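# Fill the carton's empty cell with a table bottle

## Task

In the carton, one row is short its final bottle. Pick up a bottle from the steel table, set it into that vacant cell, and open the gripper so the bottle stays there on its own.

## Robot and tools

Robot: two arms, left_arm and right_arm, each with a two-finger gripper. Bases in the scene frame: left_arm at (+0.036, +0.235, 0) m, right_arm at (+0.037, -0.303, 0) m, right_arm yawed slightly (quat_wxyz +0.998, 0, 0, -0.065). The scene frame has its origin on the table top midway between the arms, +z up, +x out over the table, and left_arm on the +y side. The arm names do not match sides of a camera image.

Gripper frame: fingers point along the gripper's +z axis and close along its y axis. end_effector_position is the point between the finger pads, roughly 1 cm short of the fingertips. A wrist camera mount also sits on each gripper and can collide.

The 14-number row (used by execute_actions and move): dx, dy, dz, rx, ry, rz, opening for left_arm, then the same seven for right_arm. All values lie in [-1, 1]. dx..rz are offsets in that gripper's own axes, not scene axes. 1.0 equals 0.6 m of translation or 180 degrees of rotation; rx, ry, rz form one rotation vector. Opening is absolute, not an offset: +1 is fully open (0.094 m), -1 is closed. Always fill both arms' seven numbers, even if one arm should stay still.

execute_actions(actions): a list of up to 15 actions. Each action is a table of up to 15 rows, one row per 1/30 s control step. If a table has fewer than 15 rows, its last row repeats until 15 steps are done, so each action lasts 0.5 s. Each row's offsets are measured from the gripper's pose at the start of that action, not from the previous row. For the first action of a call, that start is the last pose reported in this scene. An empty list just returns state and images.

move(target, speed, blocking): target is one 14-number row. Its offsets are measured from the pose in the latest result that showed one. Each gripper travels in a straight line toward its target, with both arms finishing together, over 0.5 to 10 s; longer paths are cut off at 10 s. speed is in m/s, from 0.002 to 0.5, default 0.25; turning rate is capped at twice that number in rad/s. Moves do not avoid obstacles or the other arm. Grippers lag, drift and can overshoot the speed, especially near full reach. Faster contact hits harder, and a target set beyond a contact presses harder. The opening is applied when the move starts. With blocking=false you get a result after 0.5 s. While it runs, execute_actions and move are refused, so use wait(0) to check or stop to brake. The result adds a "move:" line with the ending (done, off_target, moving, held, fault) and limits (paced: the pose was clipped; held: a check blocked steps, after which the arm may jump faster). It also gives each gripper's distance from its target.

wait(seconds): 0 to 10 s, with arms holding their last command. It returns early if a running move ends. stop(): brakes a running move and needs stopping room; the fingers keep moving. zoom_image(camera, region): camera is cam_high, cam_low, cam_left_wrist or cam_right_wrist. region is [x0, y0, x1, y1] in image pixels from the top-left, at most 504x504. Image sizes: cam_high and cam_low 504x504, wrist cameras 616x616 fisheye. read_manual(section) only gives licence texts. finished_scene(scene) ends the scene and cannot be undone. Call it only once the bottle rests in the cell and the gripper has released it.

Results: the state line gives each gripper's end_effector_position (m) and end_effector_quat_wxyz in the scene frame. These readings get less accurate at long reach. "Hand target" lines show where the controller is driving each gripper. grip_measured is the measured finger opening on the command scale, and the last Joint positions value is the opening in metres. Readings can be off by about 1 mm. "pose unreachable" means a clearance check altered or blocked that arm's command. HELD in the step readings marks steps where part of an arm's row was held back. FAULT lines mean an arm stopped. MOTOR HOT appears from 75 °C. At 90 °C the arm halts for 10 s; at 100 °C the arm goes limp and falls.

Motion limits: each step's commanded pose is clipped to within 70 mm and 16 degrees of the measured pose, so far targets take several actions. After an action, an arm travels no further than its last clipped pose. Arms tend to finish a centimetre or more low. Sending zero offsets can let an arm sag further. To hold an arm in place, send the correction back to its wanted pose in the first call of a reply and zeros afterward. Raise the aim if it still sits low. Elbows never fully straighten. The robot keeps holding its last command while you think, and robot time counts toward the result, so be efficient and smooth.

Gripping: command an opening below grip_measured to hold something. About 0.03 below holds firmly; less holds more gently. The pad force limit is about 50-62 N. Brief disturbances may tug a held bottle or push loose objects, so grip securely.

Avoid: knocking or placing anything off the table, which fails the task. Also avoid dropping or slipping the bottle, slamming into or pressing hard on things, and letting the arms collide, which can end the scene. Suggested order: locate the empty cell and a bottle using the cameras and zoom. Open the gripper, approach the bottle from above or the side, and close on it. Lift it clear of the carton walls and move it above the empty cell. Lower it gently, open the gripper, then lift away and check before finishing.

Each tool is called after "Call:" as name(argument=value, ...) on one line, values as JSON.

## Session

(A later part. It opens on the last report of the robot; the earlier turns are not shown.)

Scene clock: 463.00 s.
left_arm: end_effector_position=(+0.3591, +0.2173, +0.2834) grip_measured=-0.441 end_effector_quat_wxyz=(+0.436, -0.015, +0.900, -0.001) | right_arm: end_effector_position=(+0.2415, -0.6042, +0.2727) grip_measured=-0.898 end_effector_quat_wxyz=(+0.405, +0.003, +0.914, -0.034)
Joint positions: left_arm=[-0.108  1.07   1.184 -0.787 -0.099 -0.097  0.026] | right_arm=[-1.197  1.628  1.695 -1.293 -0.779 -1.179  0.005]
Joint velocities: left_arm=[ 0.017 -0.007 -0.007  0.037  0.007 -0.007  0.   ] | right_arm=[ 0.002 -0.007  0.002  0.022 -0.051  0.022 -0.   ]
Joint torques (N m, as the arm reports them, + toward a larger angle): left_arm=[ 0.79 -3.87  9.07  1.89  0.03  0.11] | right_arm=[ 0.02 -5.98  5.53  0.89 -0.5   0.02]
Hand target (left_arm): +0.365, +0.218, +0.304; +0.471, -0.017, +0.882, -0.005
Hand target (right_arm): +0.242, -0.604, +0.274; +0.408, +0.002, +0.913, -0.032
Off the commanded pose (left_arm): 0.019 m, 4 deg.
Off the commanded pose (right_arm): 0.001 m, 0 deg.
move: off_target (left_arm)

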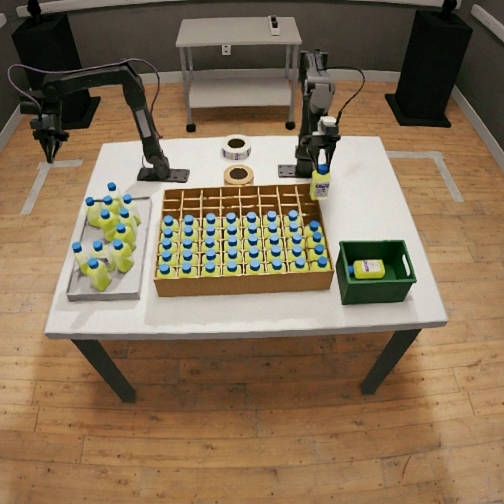

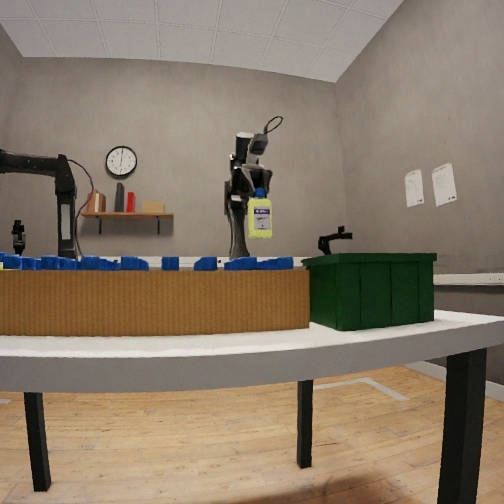

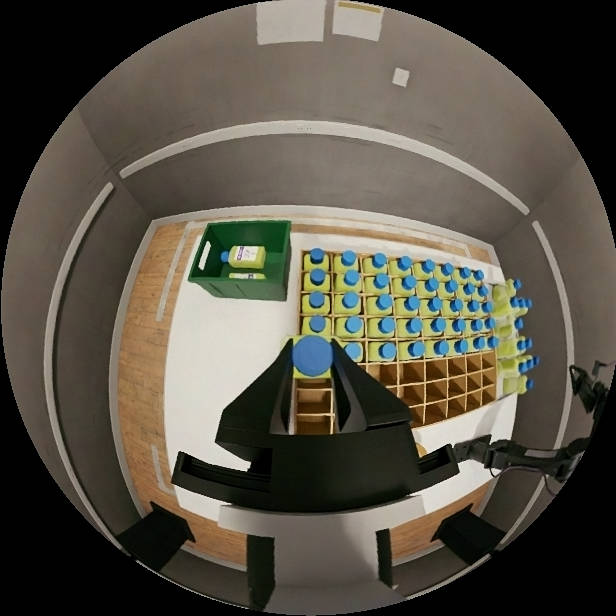

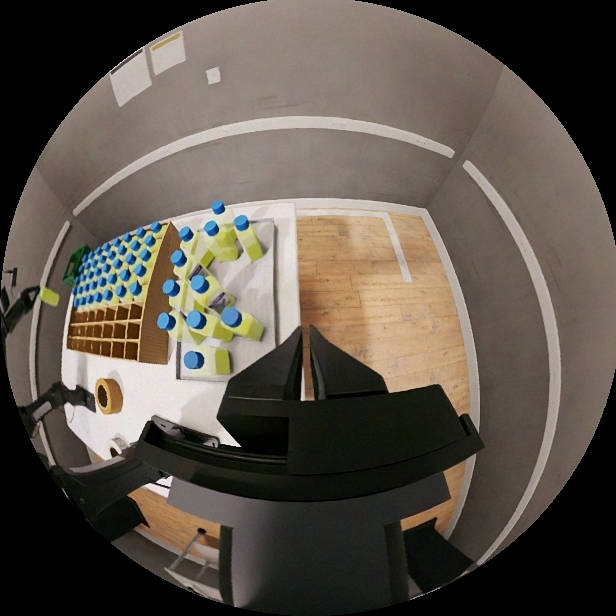

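Call:
zoom_image(camera="cam_left_wrist", region=[240, 240, 440, 440])

Call:
zoom_image(camera="cam_low", region=[210, 170, 320, 280])

Region (240, 240, 440, 440) of cam_left_wrist's 616x616 image, scaled by 2.520, with more detail than that image has.

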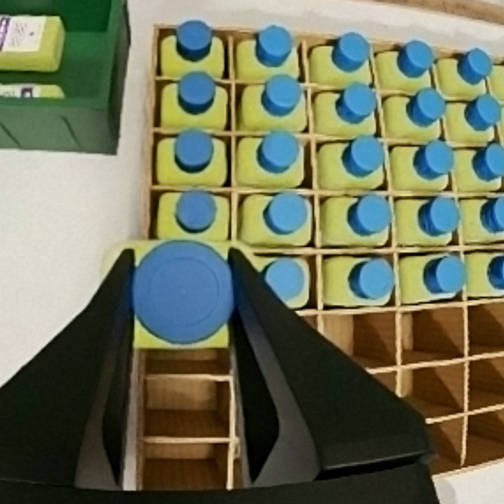

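Region (210, 170, 320, 280) of cam_low's 504x504 image, scaled by 4.582, with more detail than that image has.

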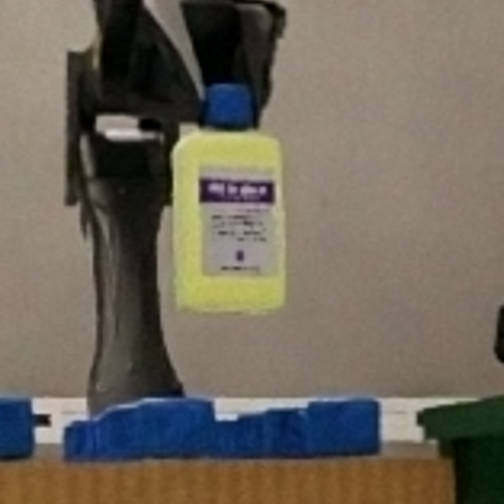

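Call:
move(target=[0.0367,-0.0067,0.0437,0.0069,-0.0135,-0.0087,-0.48,0,0,0,0,0,0,-0.9], speed=0.06)

Call:
zoom_image(camera="cam_left_wrist", region=[240, 240, 440, 440])

Call:
zoom_image(camera="cam_low", region=[210, 170, 320, 280])

Call:
zoom_image(camera="cam_high", region=[265, 160, 345, 240])

Scene clock: 521.13 s.
left_arm: end_effector_position=(+0.3609, +0.2151, +0.2274) grip_measured=-0.441 end_effector_quat_wxyz=(+0.415, -0.020, +0.910, -0.007) | right_arm: end_effector_position=(+0.2408, -0.6047, +0.2720) grip_measured=-0.898 end_effector_quat_wxyz=(+0.402, +0.003, +0.915, -0.035)
Joint positions: left_arm=[-0.108  1.057  0.984 -0.646 -0.088 -0.115  0.026] | right_arm=[-1.197  1.628  1.695 -1.293 -0.772 -1.179  0.005]
Joint velocities: left_arm=[ 0.017  0.002 -0.002  0.022  0.022 -0.007 -0.001] | right_arm=[-0.002 -0.007  0.002  0.095  0.037  0.022 -0.001]
Joint torques (N m, as the arm reports them, + toward a larger angle): left_arm=[ 0.03 -5.76  8.36  1.87  0.02 -0.03] | right_arm=[ 0.03 -5.99  5.54  0.9  -0.5   0.01]
Hand target (left_arm): +0.365, +0.214, +0.250; +0.454, -0.022, +0.890, -0.016
Hand target (right_arm): +0.242, -0.604, +0.273; +0.405, +0.003, +0.914, -0.034
Off the commanded pose (left_arm): 0.023 m, 5 deg.
Off the commanded pose (right_arm): 0.001 m, 0 deg.
move: off_target (left_arm)

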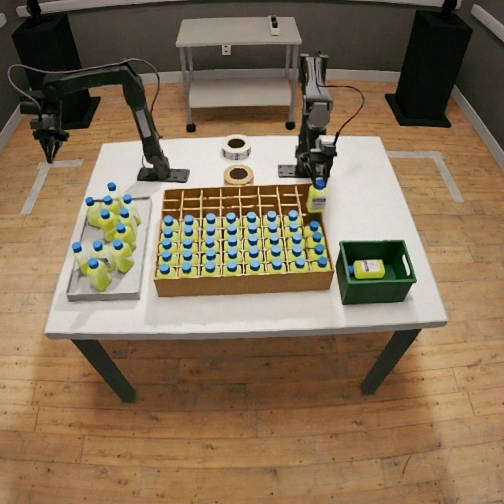

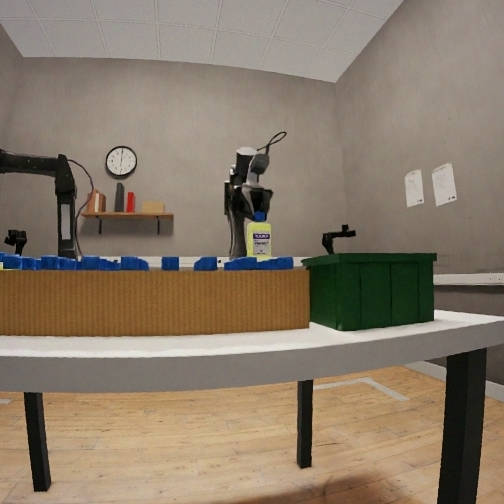

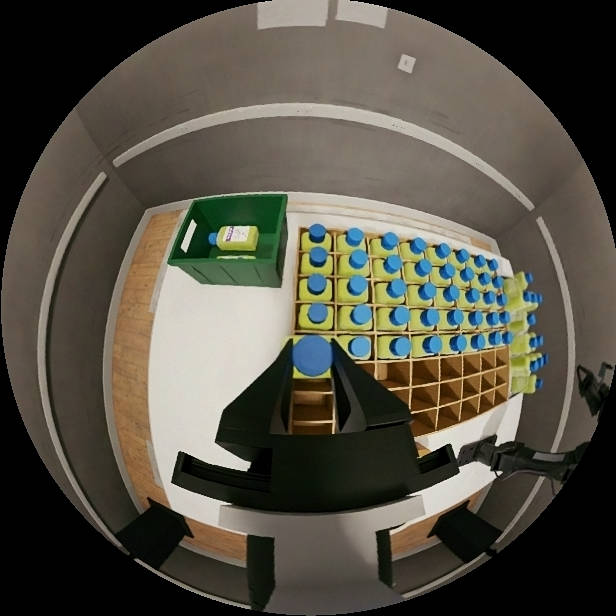

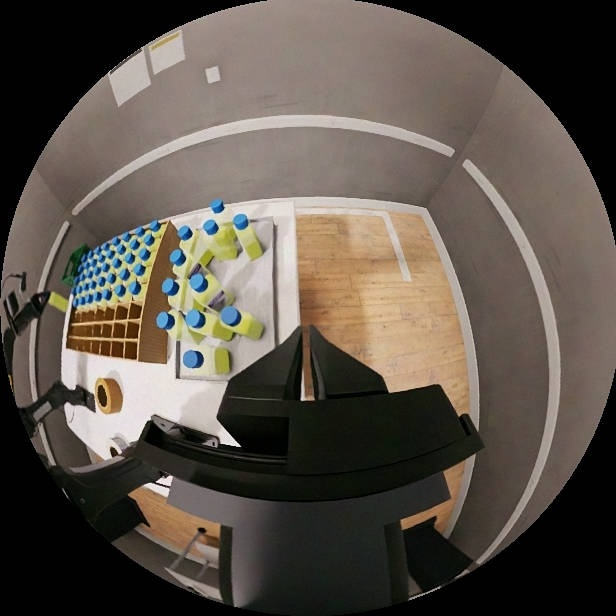

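Region (240, 240, 440, 440) of cam_left_wrist's 616x616 image, scaled by 2.520, with more detail than that image has.

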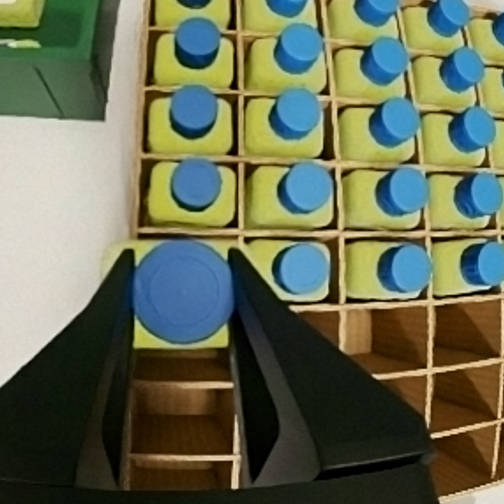

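Region (210, 170, 320, 280) of cam_low's 504x504 image, scaled by 4.582, with more detail than that image has.

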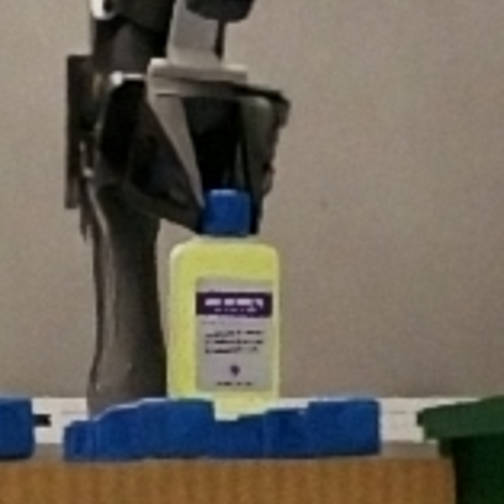

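Region (265, 160, 345, 240) of cam_high's 504x504 image, scaled by 6.300, with more detail than that image has.

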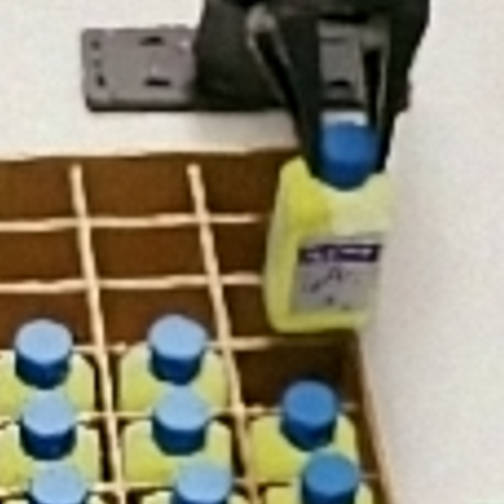

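Call:
execute_actions(actions=[[[-0.032,-0.0035,-0.018,0.005,-0.029,-0.0036,-0.48,0,0,0,0,0,0,-0.9],[-0.031,-0.004,-0.0165,0.005,-0.0305,-0.0036,-0.48,0,0,0,0,0,0,-0.9],[-0.030,-0.0043,-0.015,0.005,-0.032,-0.0036,-0.48,0,0,0,0,0,0,-0.9],[-0.029,-0.0046,-0.013,0.005,-0.0335,-0.0036,-0.48,0,0,0,0,0,0,-0.9],[-0.028,-0.005,-0.011,0.005,-0.035,-0.0036,-0.48,0,0,0,0,0,0,-0.9],[-0.027,-0.0053,-0.0095,0.005,-0.0365,-0.0036,-0.48,0,0,0,0,0,0,-0.9],[-0.026,-0.0056,-0.008,0.005,-0.038,-0.0036,-0.48,0,0,0,0,0,0,-0.9],[-0.025,-0.006,-0.006,0.005,-0.0395,-0.0036,-0.48,0,0,0,0,0,0,-0.9],[-0.024,-0.0063,-0.004,0.005,-0.041,-0.0036,-0.48,0,0,0,0,0,0,-0.9],[-0.023,-0.0066,-0.002,0.005,-0.0425,-0.0036,-0.48,0,0,0,0,0,0,-0.9],[-0.022,-0.007,0.0,0.005,-0.044,-0.0036,-0.48,0,0,0,0,0,0,-0.9],[-0.021,-0.0073,0.002,0.005,-0.0455,-0.0036,-0.48,0,0,0,0,0,0,-0.9],[-0.020,-0.0075,0.004,0.005,-0.047,-0.0036,-0.48,0,0,0,0,0,0,-0.9]]])

Call:
wait(seconds=0.6)

Call:
zoom_image(camera="cam_left_wrist", region=[240, 240, 440, 440])

Call:
zoom_image(camera="cam_high", region=[265, 160, 345, 240])

Scene clock: 560.80 s.
left_arm: end_effector_position=(+0.3609, +0.2151, +0.2060) grip_measured=-0.441 end_effector_quat_wxyz=(+0.424, -0.021, +0.905, -0.008) | right_arm: end_effector_position=(+0.2401, -0.6051, +0.2712) grip_measured=-0.898 end_effector_quat_wxyz=(+0.399, +0.004, +0.916, -0.036)
Joint positions: left_arm=[-0.108  1.03   0.871 -0.539 -0.088 -0.116  0.026] | right_arm=[-1.197  1.628  1.695 -1.293 -0.766 -1.179  0.005]
Joint velocities: left_arm=[ 0.012 -0.002 -0.164  0.154  0.007 -0.022  0.   ] | right_arm=[-0.017  0.002 -0.012  0.037 -0.037 -0.081 -0.   ]
Joint torques (N m, as the arm reports them, + toward a larger angle): left_arm=[-1.15 -6.12  9.01  1.97 -0.14 -0.07] | right_arm=[ 0.03 -5.98  5.53  0.9  -0.51  0.02]
Hand target (left_arm): +0.368, +0.211, +0.236; +0.479, -0.021, +0.877, -0.015
Hand target (right_arm): +0.241, -0.605, +0.272; +0.402, +0.003, +0.915, -0.035
Off the commanded pose (left_arm): 0.031 m, 7 deg.
Off the commanded pose (right_arm): 0.001 m, 0 deg.
Step readings (end_effector_position):
0: left_arm (+0.3611, +0.2151, +0.2275) | right_arm (+0.2408, -0.6047, +0.2720)
1: left_arm (+0.3611, +0.2151, +0.2276) | right_arm (+0.2407, -0.6047, +0.2718)
2: left_arm (+0.3614, +0.2151, +0.2275) | right_arm (+0.2405, -0.6048, +0.2717)
4: left_arm (+0.3620, +0.2150, +0.2261) | right_arm (+0.2404, -0.6049, +0.2715)
8: left_arm (+0.3611, +0.2151, +0.2187) | right_arm (+0.2401, -0.6051, +0.2713)
15: end_effector_position above

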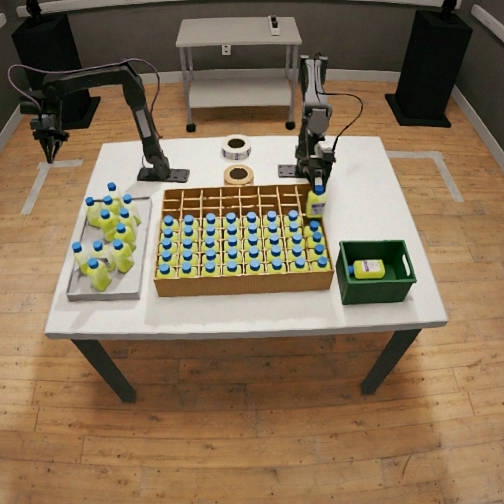

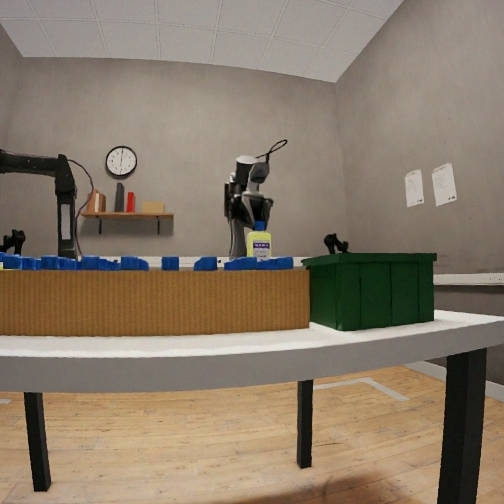

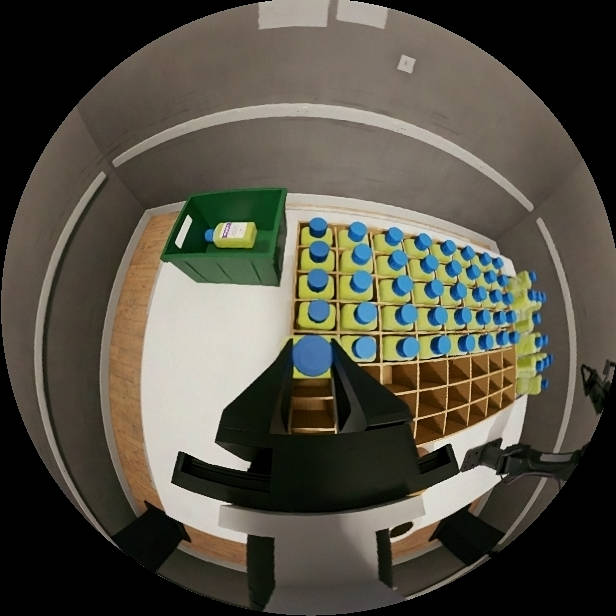

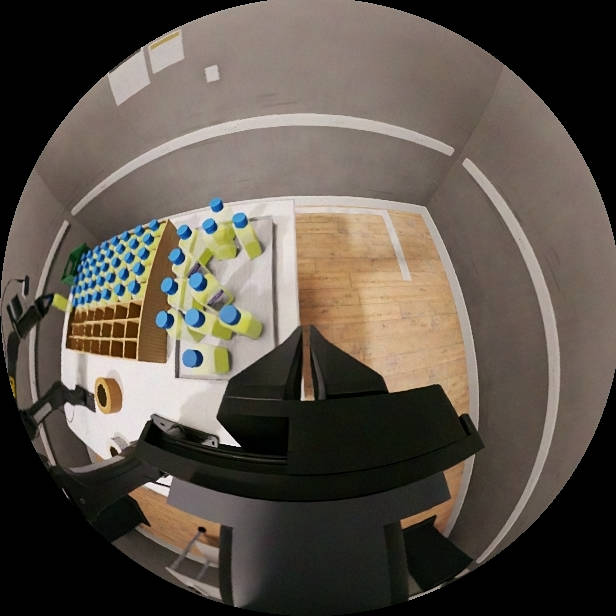

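Scene clock: 561.40 s.
left_arm: end_effector_position=(+0.3650, +0.2147, +0.2095) grip_measured=-0.441 end_effector_quat_wxyz=(+0.436, -0.022, +0.900, -0.010) | right_arm: end_effector_position=(+0.2400, -0.6051, +0.2712) grip_measured=-0.898 end_effector_quat_wxyz=(+0.399, +0.004, +0.916, -0.036)
Joint positions: left_arm=[-0.108  1.03   0.865 -0.507 -0.088 -0.117  0.026] | right_arm=[-1.197  1.628  1.695 -1.293 -0.765 -1.179  0.005]
Joint velocities: left_arm=[-0.002  0.012  0.002 -0.007 -0.007 -0.051  0.   ] | right_arm=[-0.012 -0.017 -0.007  0.022 -0.037 -0.022 -0.   ]
Joint torques (N m, as the arm reports them, + toward a larger angle): left_arm=[-1.14 -6.16  8.68  1.91 -0.15 -0.03] | right_arm=[ 0.03 -5.99  5.54  0.9  -0.5   0.02]
Hand target (left_arm): +0.368, +0.211, +0.236; +0.479, -0.022, +0.877, -0.015
Hand target (right_arm): +0.241, -0.605, +0.272; +0.402, +0.003, +0.915, -0.035
Off the commanded pose (left_arm): 0.026 m, 6 deg.
Off the commanded pose (right_arm): 0.001 m, 0 deg.
wait: 0.60 s; at rest by 0.43 s

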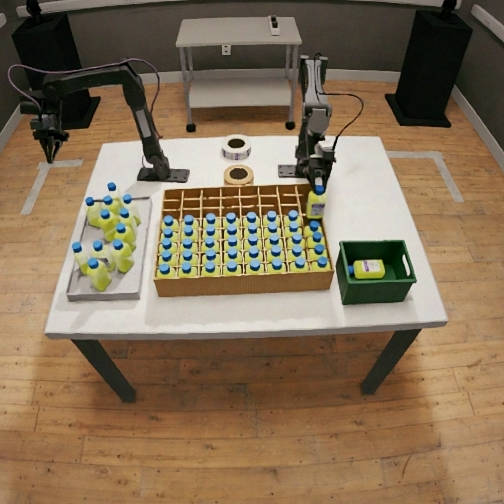

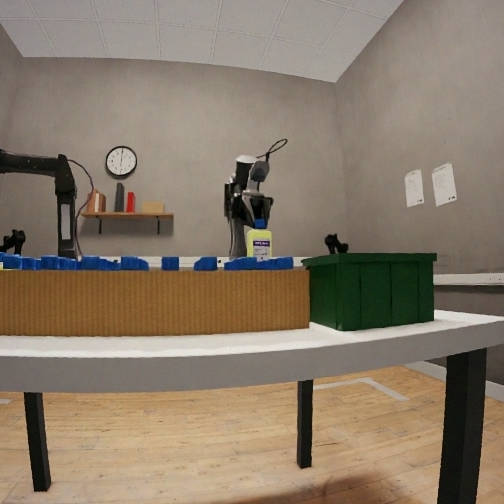

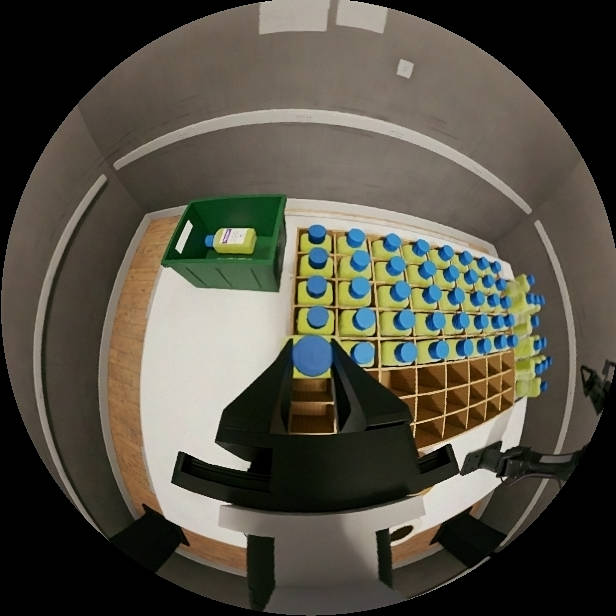

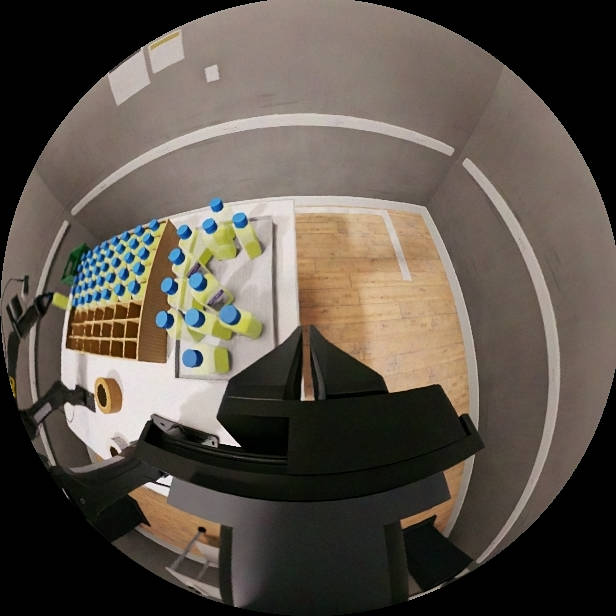

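Region (240, 240, 440, 440) of cam_left_wrist's 616x616 image, scaled by 2.520, with more detail than that image has.

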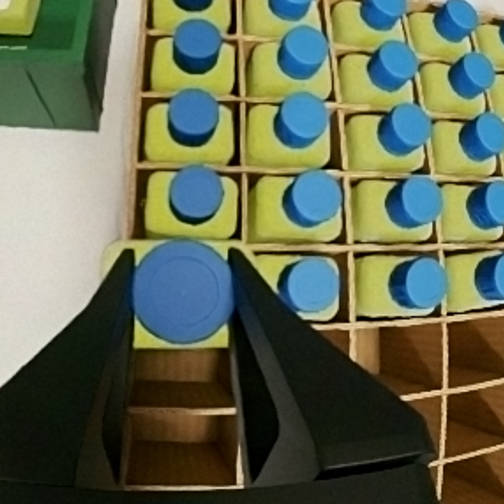

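Region (265, 160, 345, 240) of cam_high's 504x504 image, scaled by 6.300, with more detail than that image has.

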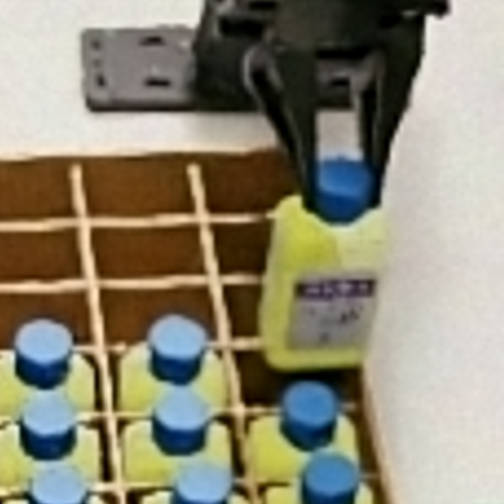

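Call:
execute_actions(actions=[[[-0.038,-0.0085,-0.0235,0.0036,-0.0315,-0.0014,-0.48,0,0,0,0,0,0,-0.9],[-0.039,-0.009,-0.0235,0.0036,-0.032,-0.0014,-0.48,0,0,0,0,0,0,-0.9],[-0.040,-0.0095,-0.0235,0.0036,-0.033,-0.0014,-0.48,0,0,0,0,0,0,-0.9],[-0.041,-0.010,-0.0235,0.0036,-0.0337,-0.0014,-0.48,0,0,0,0,0,0,-0.9],[-0.042,-0.0105,-0.0235,0.0036,-0.0345,-0.0014,-0.48,0,0,0,0,0,0,-0.9],[-0.043,-0.011,-0.0235,0.0036,-0.0352,-0.0014,-0.48,0,0,0,0,0,0,-0.9],[-0.044,-0.0115,-0.0235,0.0036,-0.036,-0.0014,-0.48,0,0,0,0,0,0,-0.9]]])

Call:
wait(seconds=0.4)

Call:
zoom_image(camera="cam_left_wrist", region=[240, 240, 440, 440])

Call:
zoom_image(camera="cam_high", region=[265, 160, 345, 240])

Scene clock: 584.93 s.
left_arm: end_effector_position=(+0.3659, +0.2102, +0.2111) grip_measured=-0.441 end_effector_quat_wxyz=(+0.439, -0.018, +0.898, -0.012) | right_arm: end_effector_position=(+0.2393, -0.6056, +0.2705) grip_measured=-0.898 end_effector_quat_wxyz=(+0.397, +0.004, +0.917, -0.037)
Joint positions: left_arm=[-0.126  1.03   0.865 -0.499 -0.096 -0.122  0.026] | right_arm=[-1.197  1.628  1.695 -1.293 -0.759 -1.179  0.005]
Joint velocities: left_arm=[-0.007 -0.022  0.002 -0.022 -0.007  0.022  0.   ] | right_arm=[ 0.002 -0.002  0.002 -0.037 -0.007 -0.037  0.   ]
Joint torques (N m, as the arm reports them, + toward a larger angle): left_arm=[-0.87 -6.32  8.88  1.9  -0.19  0.  ] | right_arm=[ 0.02 -5.97  5.51  0.9  -0.49  0.02]
Hand target (left_arm): +0.369, +0.209, +0.239; +0.485, -0.021, +0.874, -0.015
Hand target (right_arm): +0.240, -0.605, +0.271; +0.399, +0.004, +0.916, -0.036
Off the commanded pose (left_arm): 0.028 m, 6 deg.
Off the commanded pose (right_arm): 0.001 m, 0 deg.
Step readings (end_effector_position):
0: left_arm (+0.3651, +0.2147, +0.2096) | right_arm (+0.2400, -0.6051, +0.2712)
1: left_arm (+0.3651, +0.2144, +0.2096) | right_arm (+0.2399, -0.6052, +0.2711)
2: left_arm (+0.3650, +0.2138, +0.2096) | right_arm (+0.2398, -0.6053, +0.2710)
4: left_arm (+0.3649, +0.2119, +0.2096) | right_arm (+0.2396, -0.6054, +0.2707)
8: left_arm (+0.3652, +0.2101, +0.2102) | right_arm (+0.2394, -0.6055, +0.2706)
15: end_effector_position above

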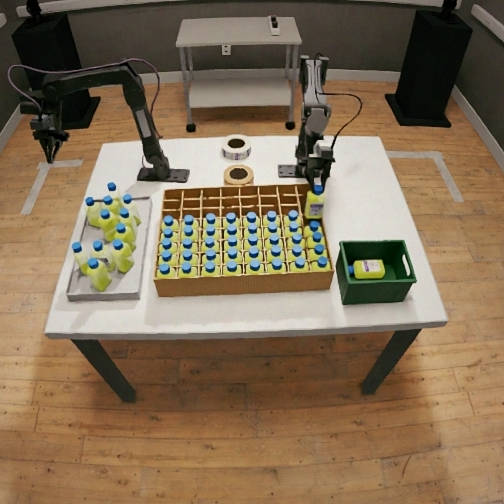

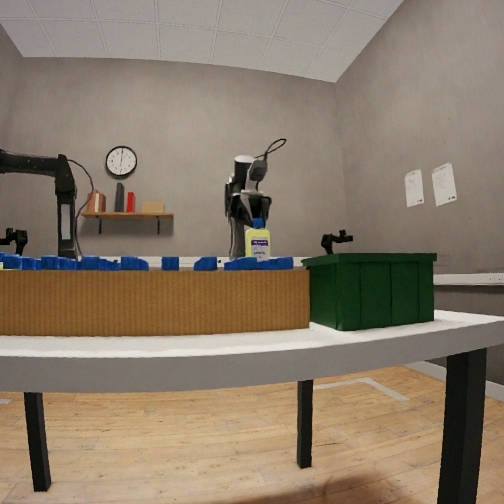

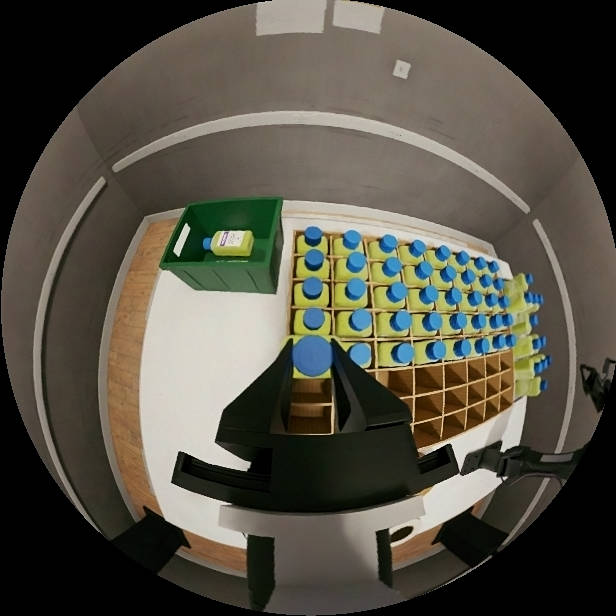

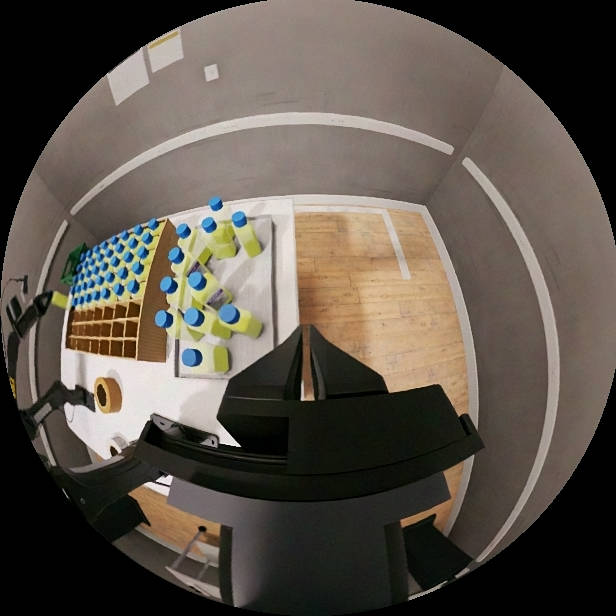

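Scene clock: 585.33 s.
left_arm: end_effector_position=(+0.3661, +0.2103, +0.2114) grip_measured=-0.441 end_effector_quat_wxyz=(+0.440, -0.018, +0.898, -0.011) | right_arm: end_effector_position=(+0.2393, -0.6056, +0.2704) grip_measured=-0.898 end_effector_quat_wxyz=(+0.396, +0.004, +0.917, -0.037)
Joint positions: left_arm=[-0.126  1.03   0.865 -0.497 -0.097 -0.122  0.026] | right_arm=[-1.197  1.628  1.695 -1.293 -0.759 -1.179  0.005]
Joint velocities: left_arm=[ 0.017  0.012 -0.012 -0.022 -0.066  0.051  0.001] | right_arm=[ 0.002 -0.002 -0.002  0.037 -0.051 -0.022  0.001]
Joint torques (N m, as the arm reports them, + toward a larger angle): left_arm=[-0.88 -6.32  8.88  1.91 -0.19 -0.03] | right_arm=[ 0.02 -5.98  5.54  0.9  -0.49  0.02]
Hand target (left_arm): +0.369, +0.209, +0.239; +0.485, -0.021, +0.874, -0.015
Hand target (right_arm): +0.240, -0.605, +0.271; +0.399, +0.004, +0.916, -0.036
Off the commanded pose (left_arm): 0.028 m, 6 deg.
Off the commanded pose (right_arm): 0.001 m, 0 deg.
wait: 0.40 s; at rest by 0.17 s

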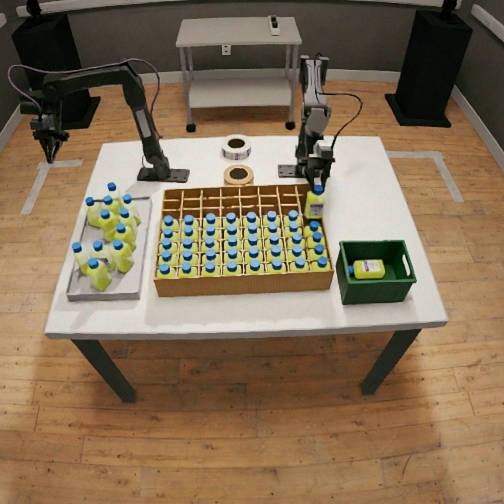

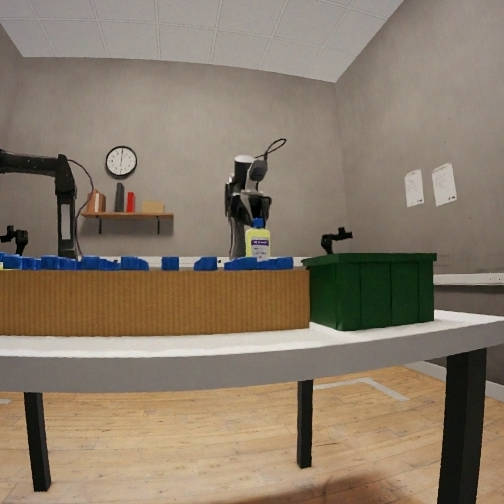

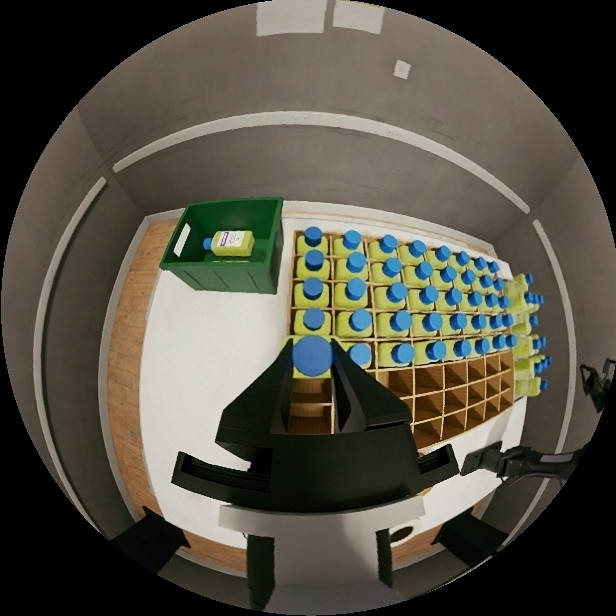

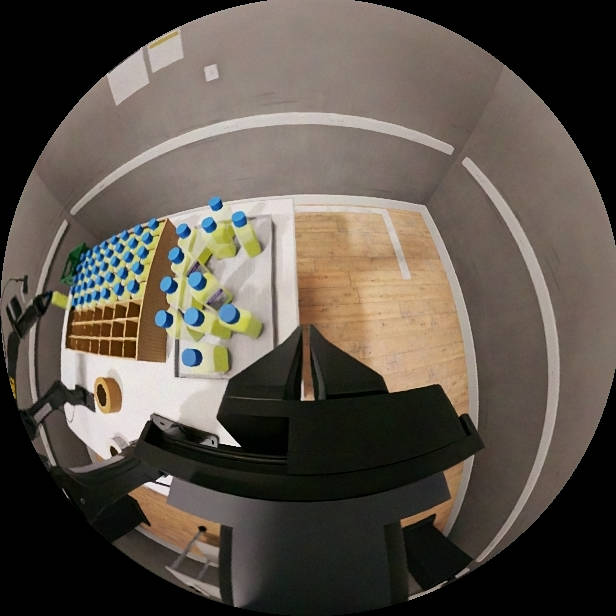

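Region (240, 240, 440, 440) of cam_left_wrist's 616x616 image, scaled by 2.520, with more detail than that image has.

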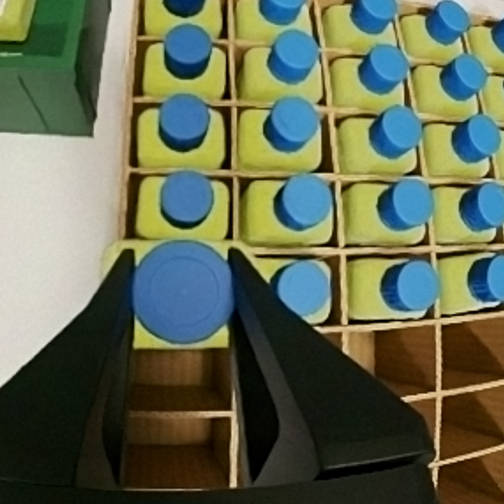

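Region (265, 160, 345, 240) of cam_high's 504x504 image, scaled by 6.300, with more detail than that image has.

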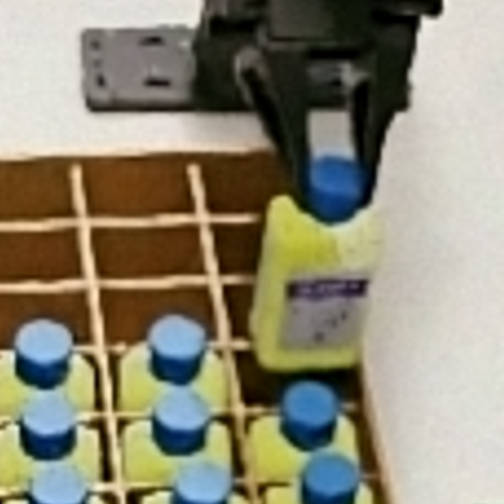

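Call:
execute_actions(actions=[[[-0.040,-0.002,-0.0242,0.001,-0.033,-0.002,-0.48,0,0,0,0,0,0,-0.9],[-0.040,-0.002,-0.0235,0.001,-0.034,-0.002,-0.48,0,0,0,0,0,0,-0.9],[-0.039,-0.002,-0.0225,0.001,-0.034,-0.002,-0.48,0,0,0,0,0,0,-0.9],[-0.0378,-0.002,-0.0215,0.001,-0.034,-0.002,-0.48,0,0,0,0,0,0,-0.9],[-0.0365,-0.002,-0.0205,0.001,-0.034,-0.002,-0.48,0,0,0,0,0,0,-0.9],[-0.0352,-0.002,-0.0195,0.001,-0.034,-0.002,-0.48,0,0,0,0,0,0,-0.9],[-0.0339,-0.002,-0.0185,0.001,-0.034,-0.002,-0.48,0,0,0,0,0,0,-0.9],[-0.0326,-0.002,-0.0175,0.001,-0.034,-0.002,-0.48,0,0,0,0,0,0,-0.9],[-0.0313,-0.002,-0.0165,0.001,-0.034,-0.002,-0.48,0,0,0,0,0,0,-0.9],[-0.030,-0.002,-0.0155,0.001,-0.034,-0.002,-0.48,0,0,0,0,0,0,-0.9],[-0.0287,-0.002,-0.0145,0.001,-0.034,-0.002,-0.48,0,0,0,0,0,0,-0.9],[-0.0274,-0.002,-0.0135,0.001,-0.034,-0.002,-0.48,0,0,0,0,0,0,-0.9],[-0.0261,-0.002,-0.0125,0.001,-0.034,-0.002,-0.48,0,0,0,0,0,0,-0.9],[-0.0248,-0.002,-0.0115,0.001,-0.034,-0.002,-0.48,0,0,0,0,0,0,-0.9],[-0.0235,-0.002,-0.0105,0.001,-0.034,-0.002,-0.48,0,0,0,0,0,0,-0.9]]])

Call:
wait(seconds=0.5)

Call:
zoom_image(camera="cam_left_wrist", region=[240, 240, 440, 440])

Call:
zoom_image(camera="cam_high", region=[265, 160, 345, 240])

Scene clock: 610.30 s.
left_arm: end_effector_position=(+0.3642, +0.2108, +0.2028) grip_measured=-0.441 end_effector_quat_wxyz=(+0.442, -0.019, +0.897, -0.011) | right_arm: end_effector_position=(+0.2386, -0.6060, +0.2697) grip_measured=-0.898 end_effector_quat_wxyz=(+0.394, +0.005, +0.918, -0.038)
Joint positions: left_arm=[-0.126  1.016  0.821 -0.463 -0.098 -0.122  0.026] | right_arm=[-1.197  1.628  1.695 -1.293 -0.753 -1.179  0.005]
Joint velocities: left_arm=[-0.012  0.002 -0.134  0.022 -0.022 -0.066  0.   ] | right_arm=[-0.002  0.017 -0.002  0.11  -0.007 -0.022 -0.001]
Joint torques (N m, as the arm reports them, + toward a larger angle): left_arm=[-0.73 -5.96  8.4   1.88 -0.17  0.02] | right_arm=[ 0.03 -5.98  5.54  0.9  -0.49  0.01]
Hand target (left_arm): +0.369, +0.210, +0.227; +0.486, -0.021, +0.874, -0.013
Hand target (right_arm): +0.239, -0.606, +0.270; +0.396, +0.004, +0.917, -0.037
Off the commanded pose (left_arm): 0.024 m, 6 deg.
Off the commanded pose (right_arm): 0.001 m, 0 deg.
Step readings (end_effector_position):
0: left_arm (+0.3661, +0.2103, +0.2114) | right_arm (+0.2393, -0.6056, +0.2704)
1: left_arm (+0.3661, +0.2103, +0.2114) | right_arm (+0.2392, -0.6057, +0.2703)
2: left_arm (+0.3661, +0.2103, +0.2114) | right_arm (+0.2390, -0.6057, +0.2702)
4: left_arm (+0.3664, +0.2103, +0.2117) | right_arm (+0.2388, -0.6059, +0.2700)
8: left_arm (+0.3658, +0.2104, +0.2111) | right_arm (+0.2386, -0.6060, +0.2698)
15: end_effector_position above

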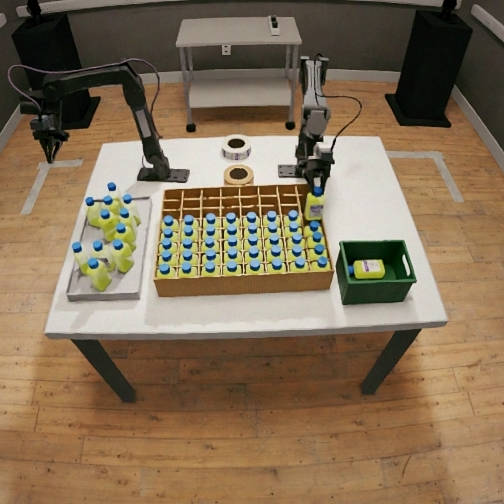

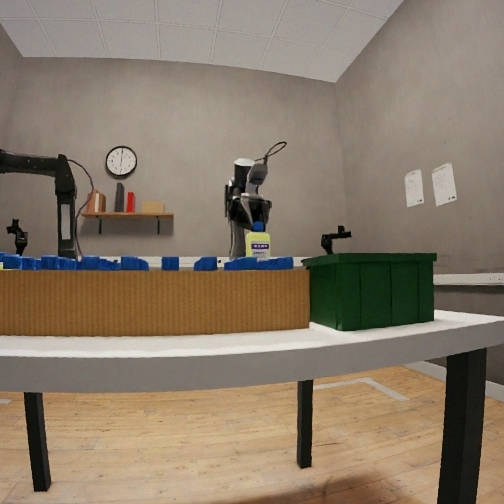

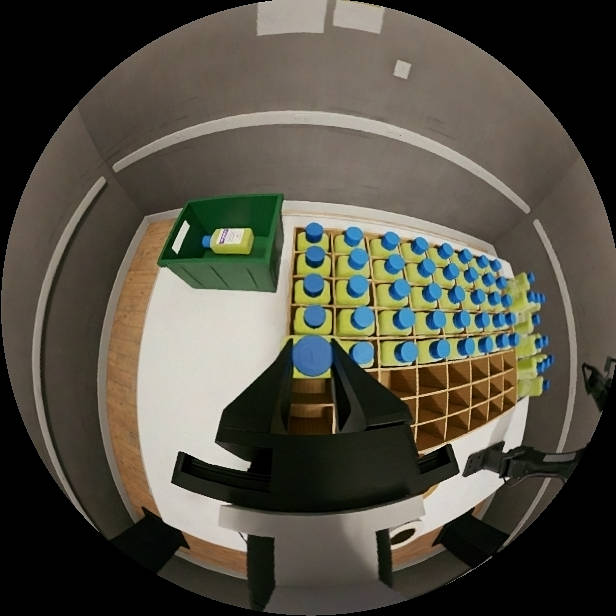

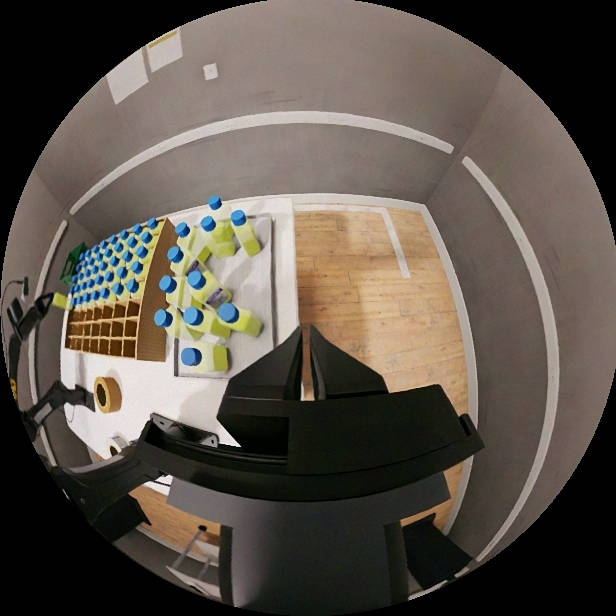

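Scene clock: 610.80 s.
left_arm: end_effector_position=(+0.3649, +0.2107, +0.2015) grip_measured=-0.441 end_effector_quat_wxyz=(+0.444, -0.019, +0.896, -0.012) | right_arm: end_effector_position=(+0.2385, -0.6061, +0.2697) grip_measured=-0.898 end_effector_quat_wxyz=(+0.394, +0.005, +0.918, -0.038)
Joint positions: left_arm=[-0.126  1.016  0.812 -0.45  -0.098 -0.122  0.026] | right_arm=[-1.197  1.628  1.695 -1.293 -0.752 -1.179  0.005]
Joint velocities: left_arm=[-0.002  0.012 -0.007 -0.007 -0.007 -0.007 -0.   ] | right_arm=[-0.002 -0.002  0.007  0.095  0.022 -0.037 -0.   ]
Joint torques (N m, as the arm reports them, + toward a larger angle): left_arm=[-0.74 -5.96  8.56  1.92 -0.19  0.02] | right_arm=[ 0.03 -5.98  5.53  0.9  -0.49  0.02]
Hand target (left_arm): +0.369, +0.210, +0.227; +0.486, -0.021, +0.873, -0.014
Hand target (right_arm): +0.239, -0.606, +0.270; +0.396, +0.004, +0.917, -0.037
Off the commanded pose (left_arm): 0.025 m, 6 deg.
Off the commanded pose (right_arm): 0.001 m, 0 deg.
wait: 0.50 s; at rest by 0.20 s

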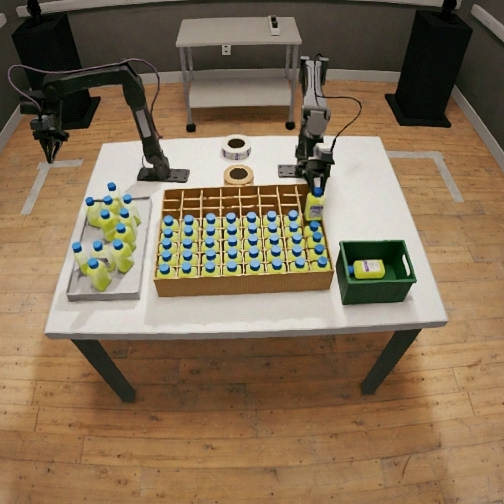

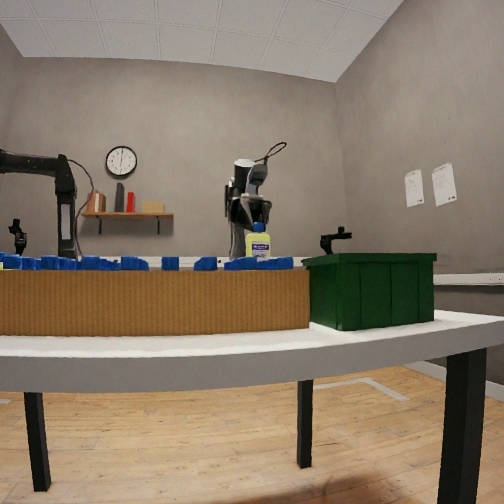

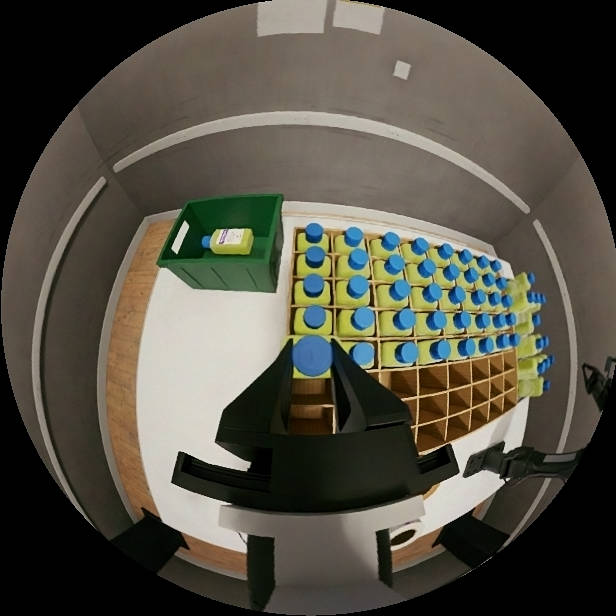

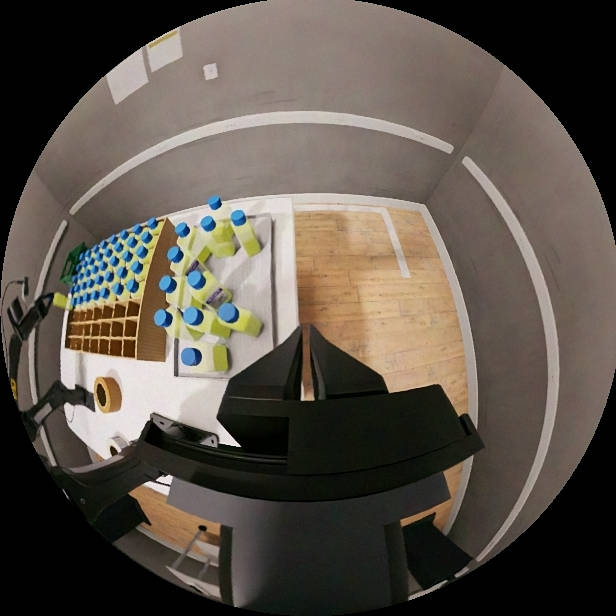

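Region (240, 240, 440, 440) of cam_left_wrist's 616x616 image, scaled by 2.520, with more detail than that image has.

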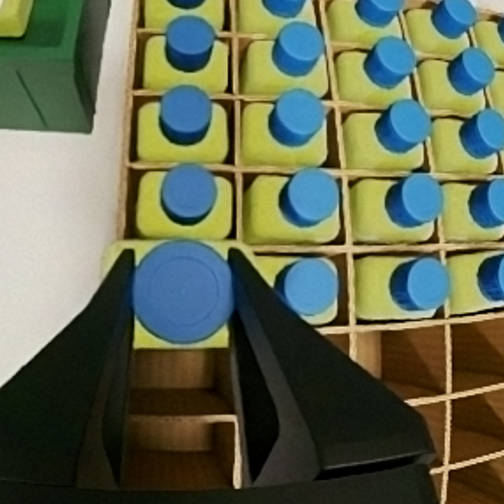

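Region (265, 160, 345, 240) of cam_high's 504x504 image, scaled by 6.300, with more detail than that image has.

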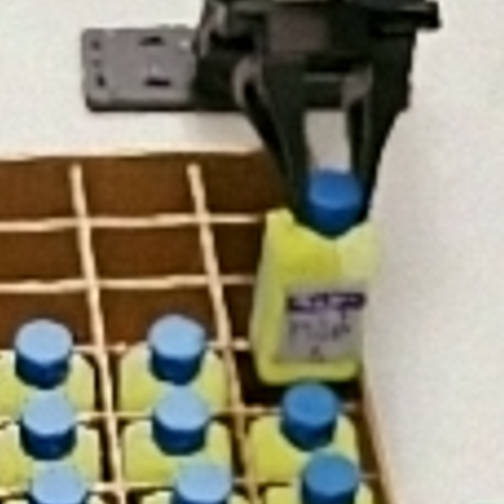

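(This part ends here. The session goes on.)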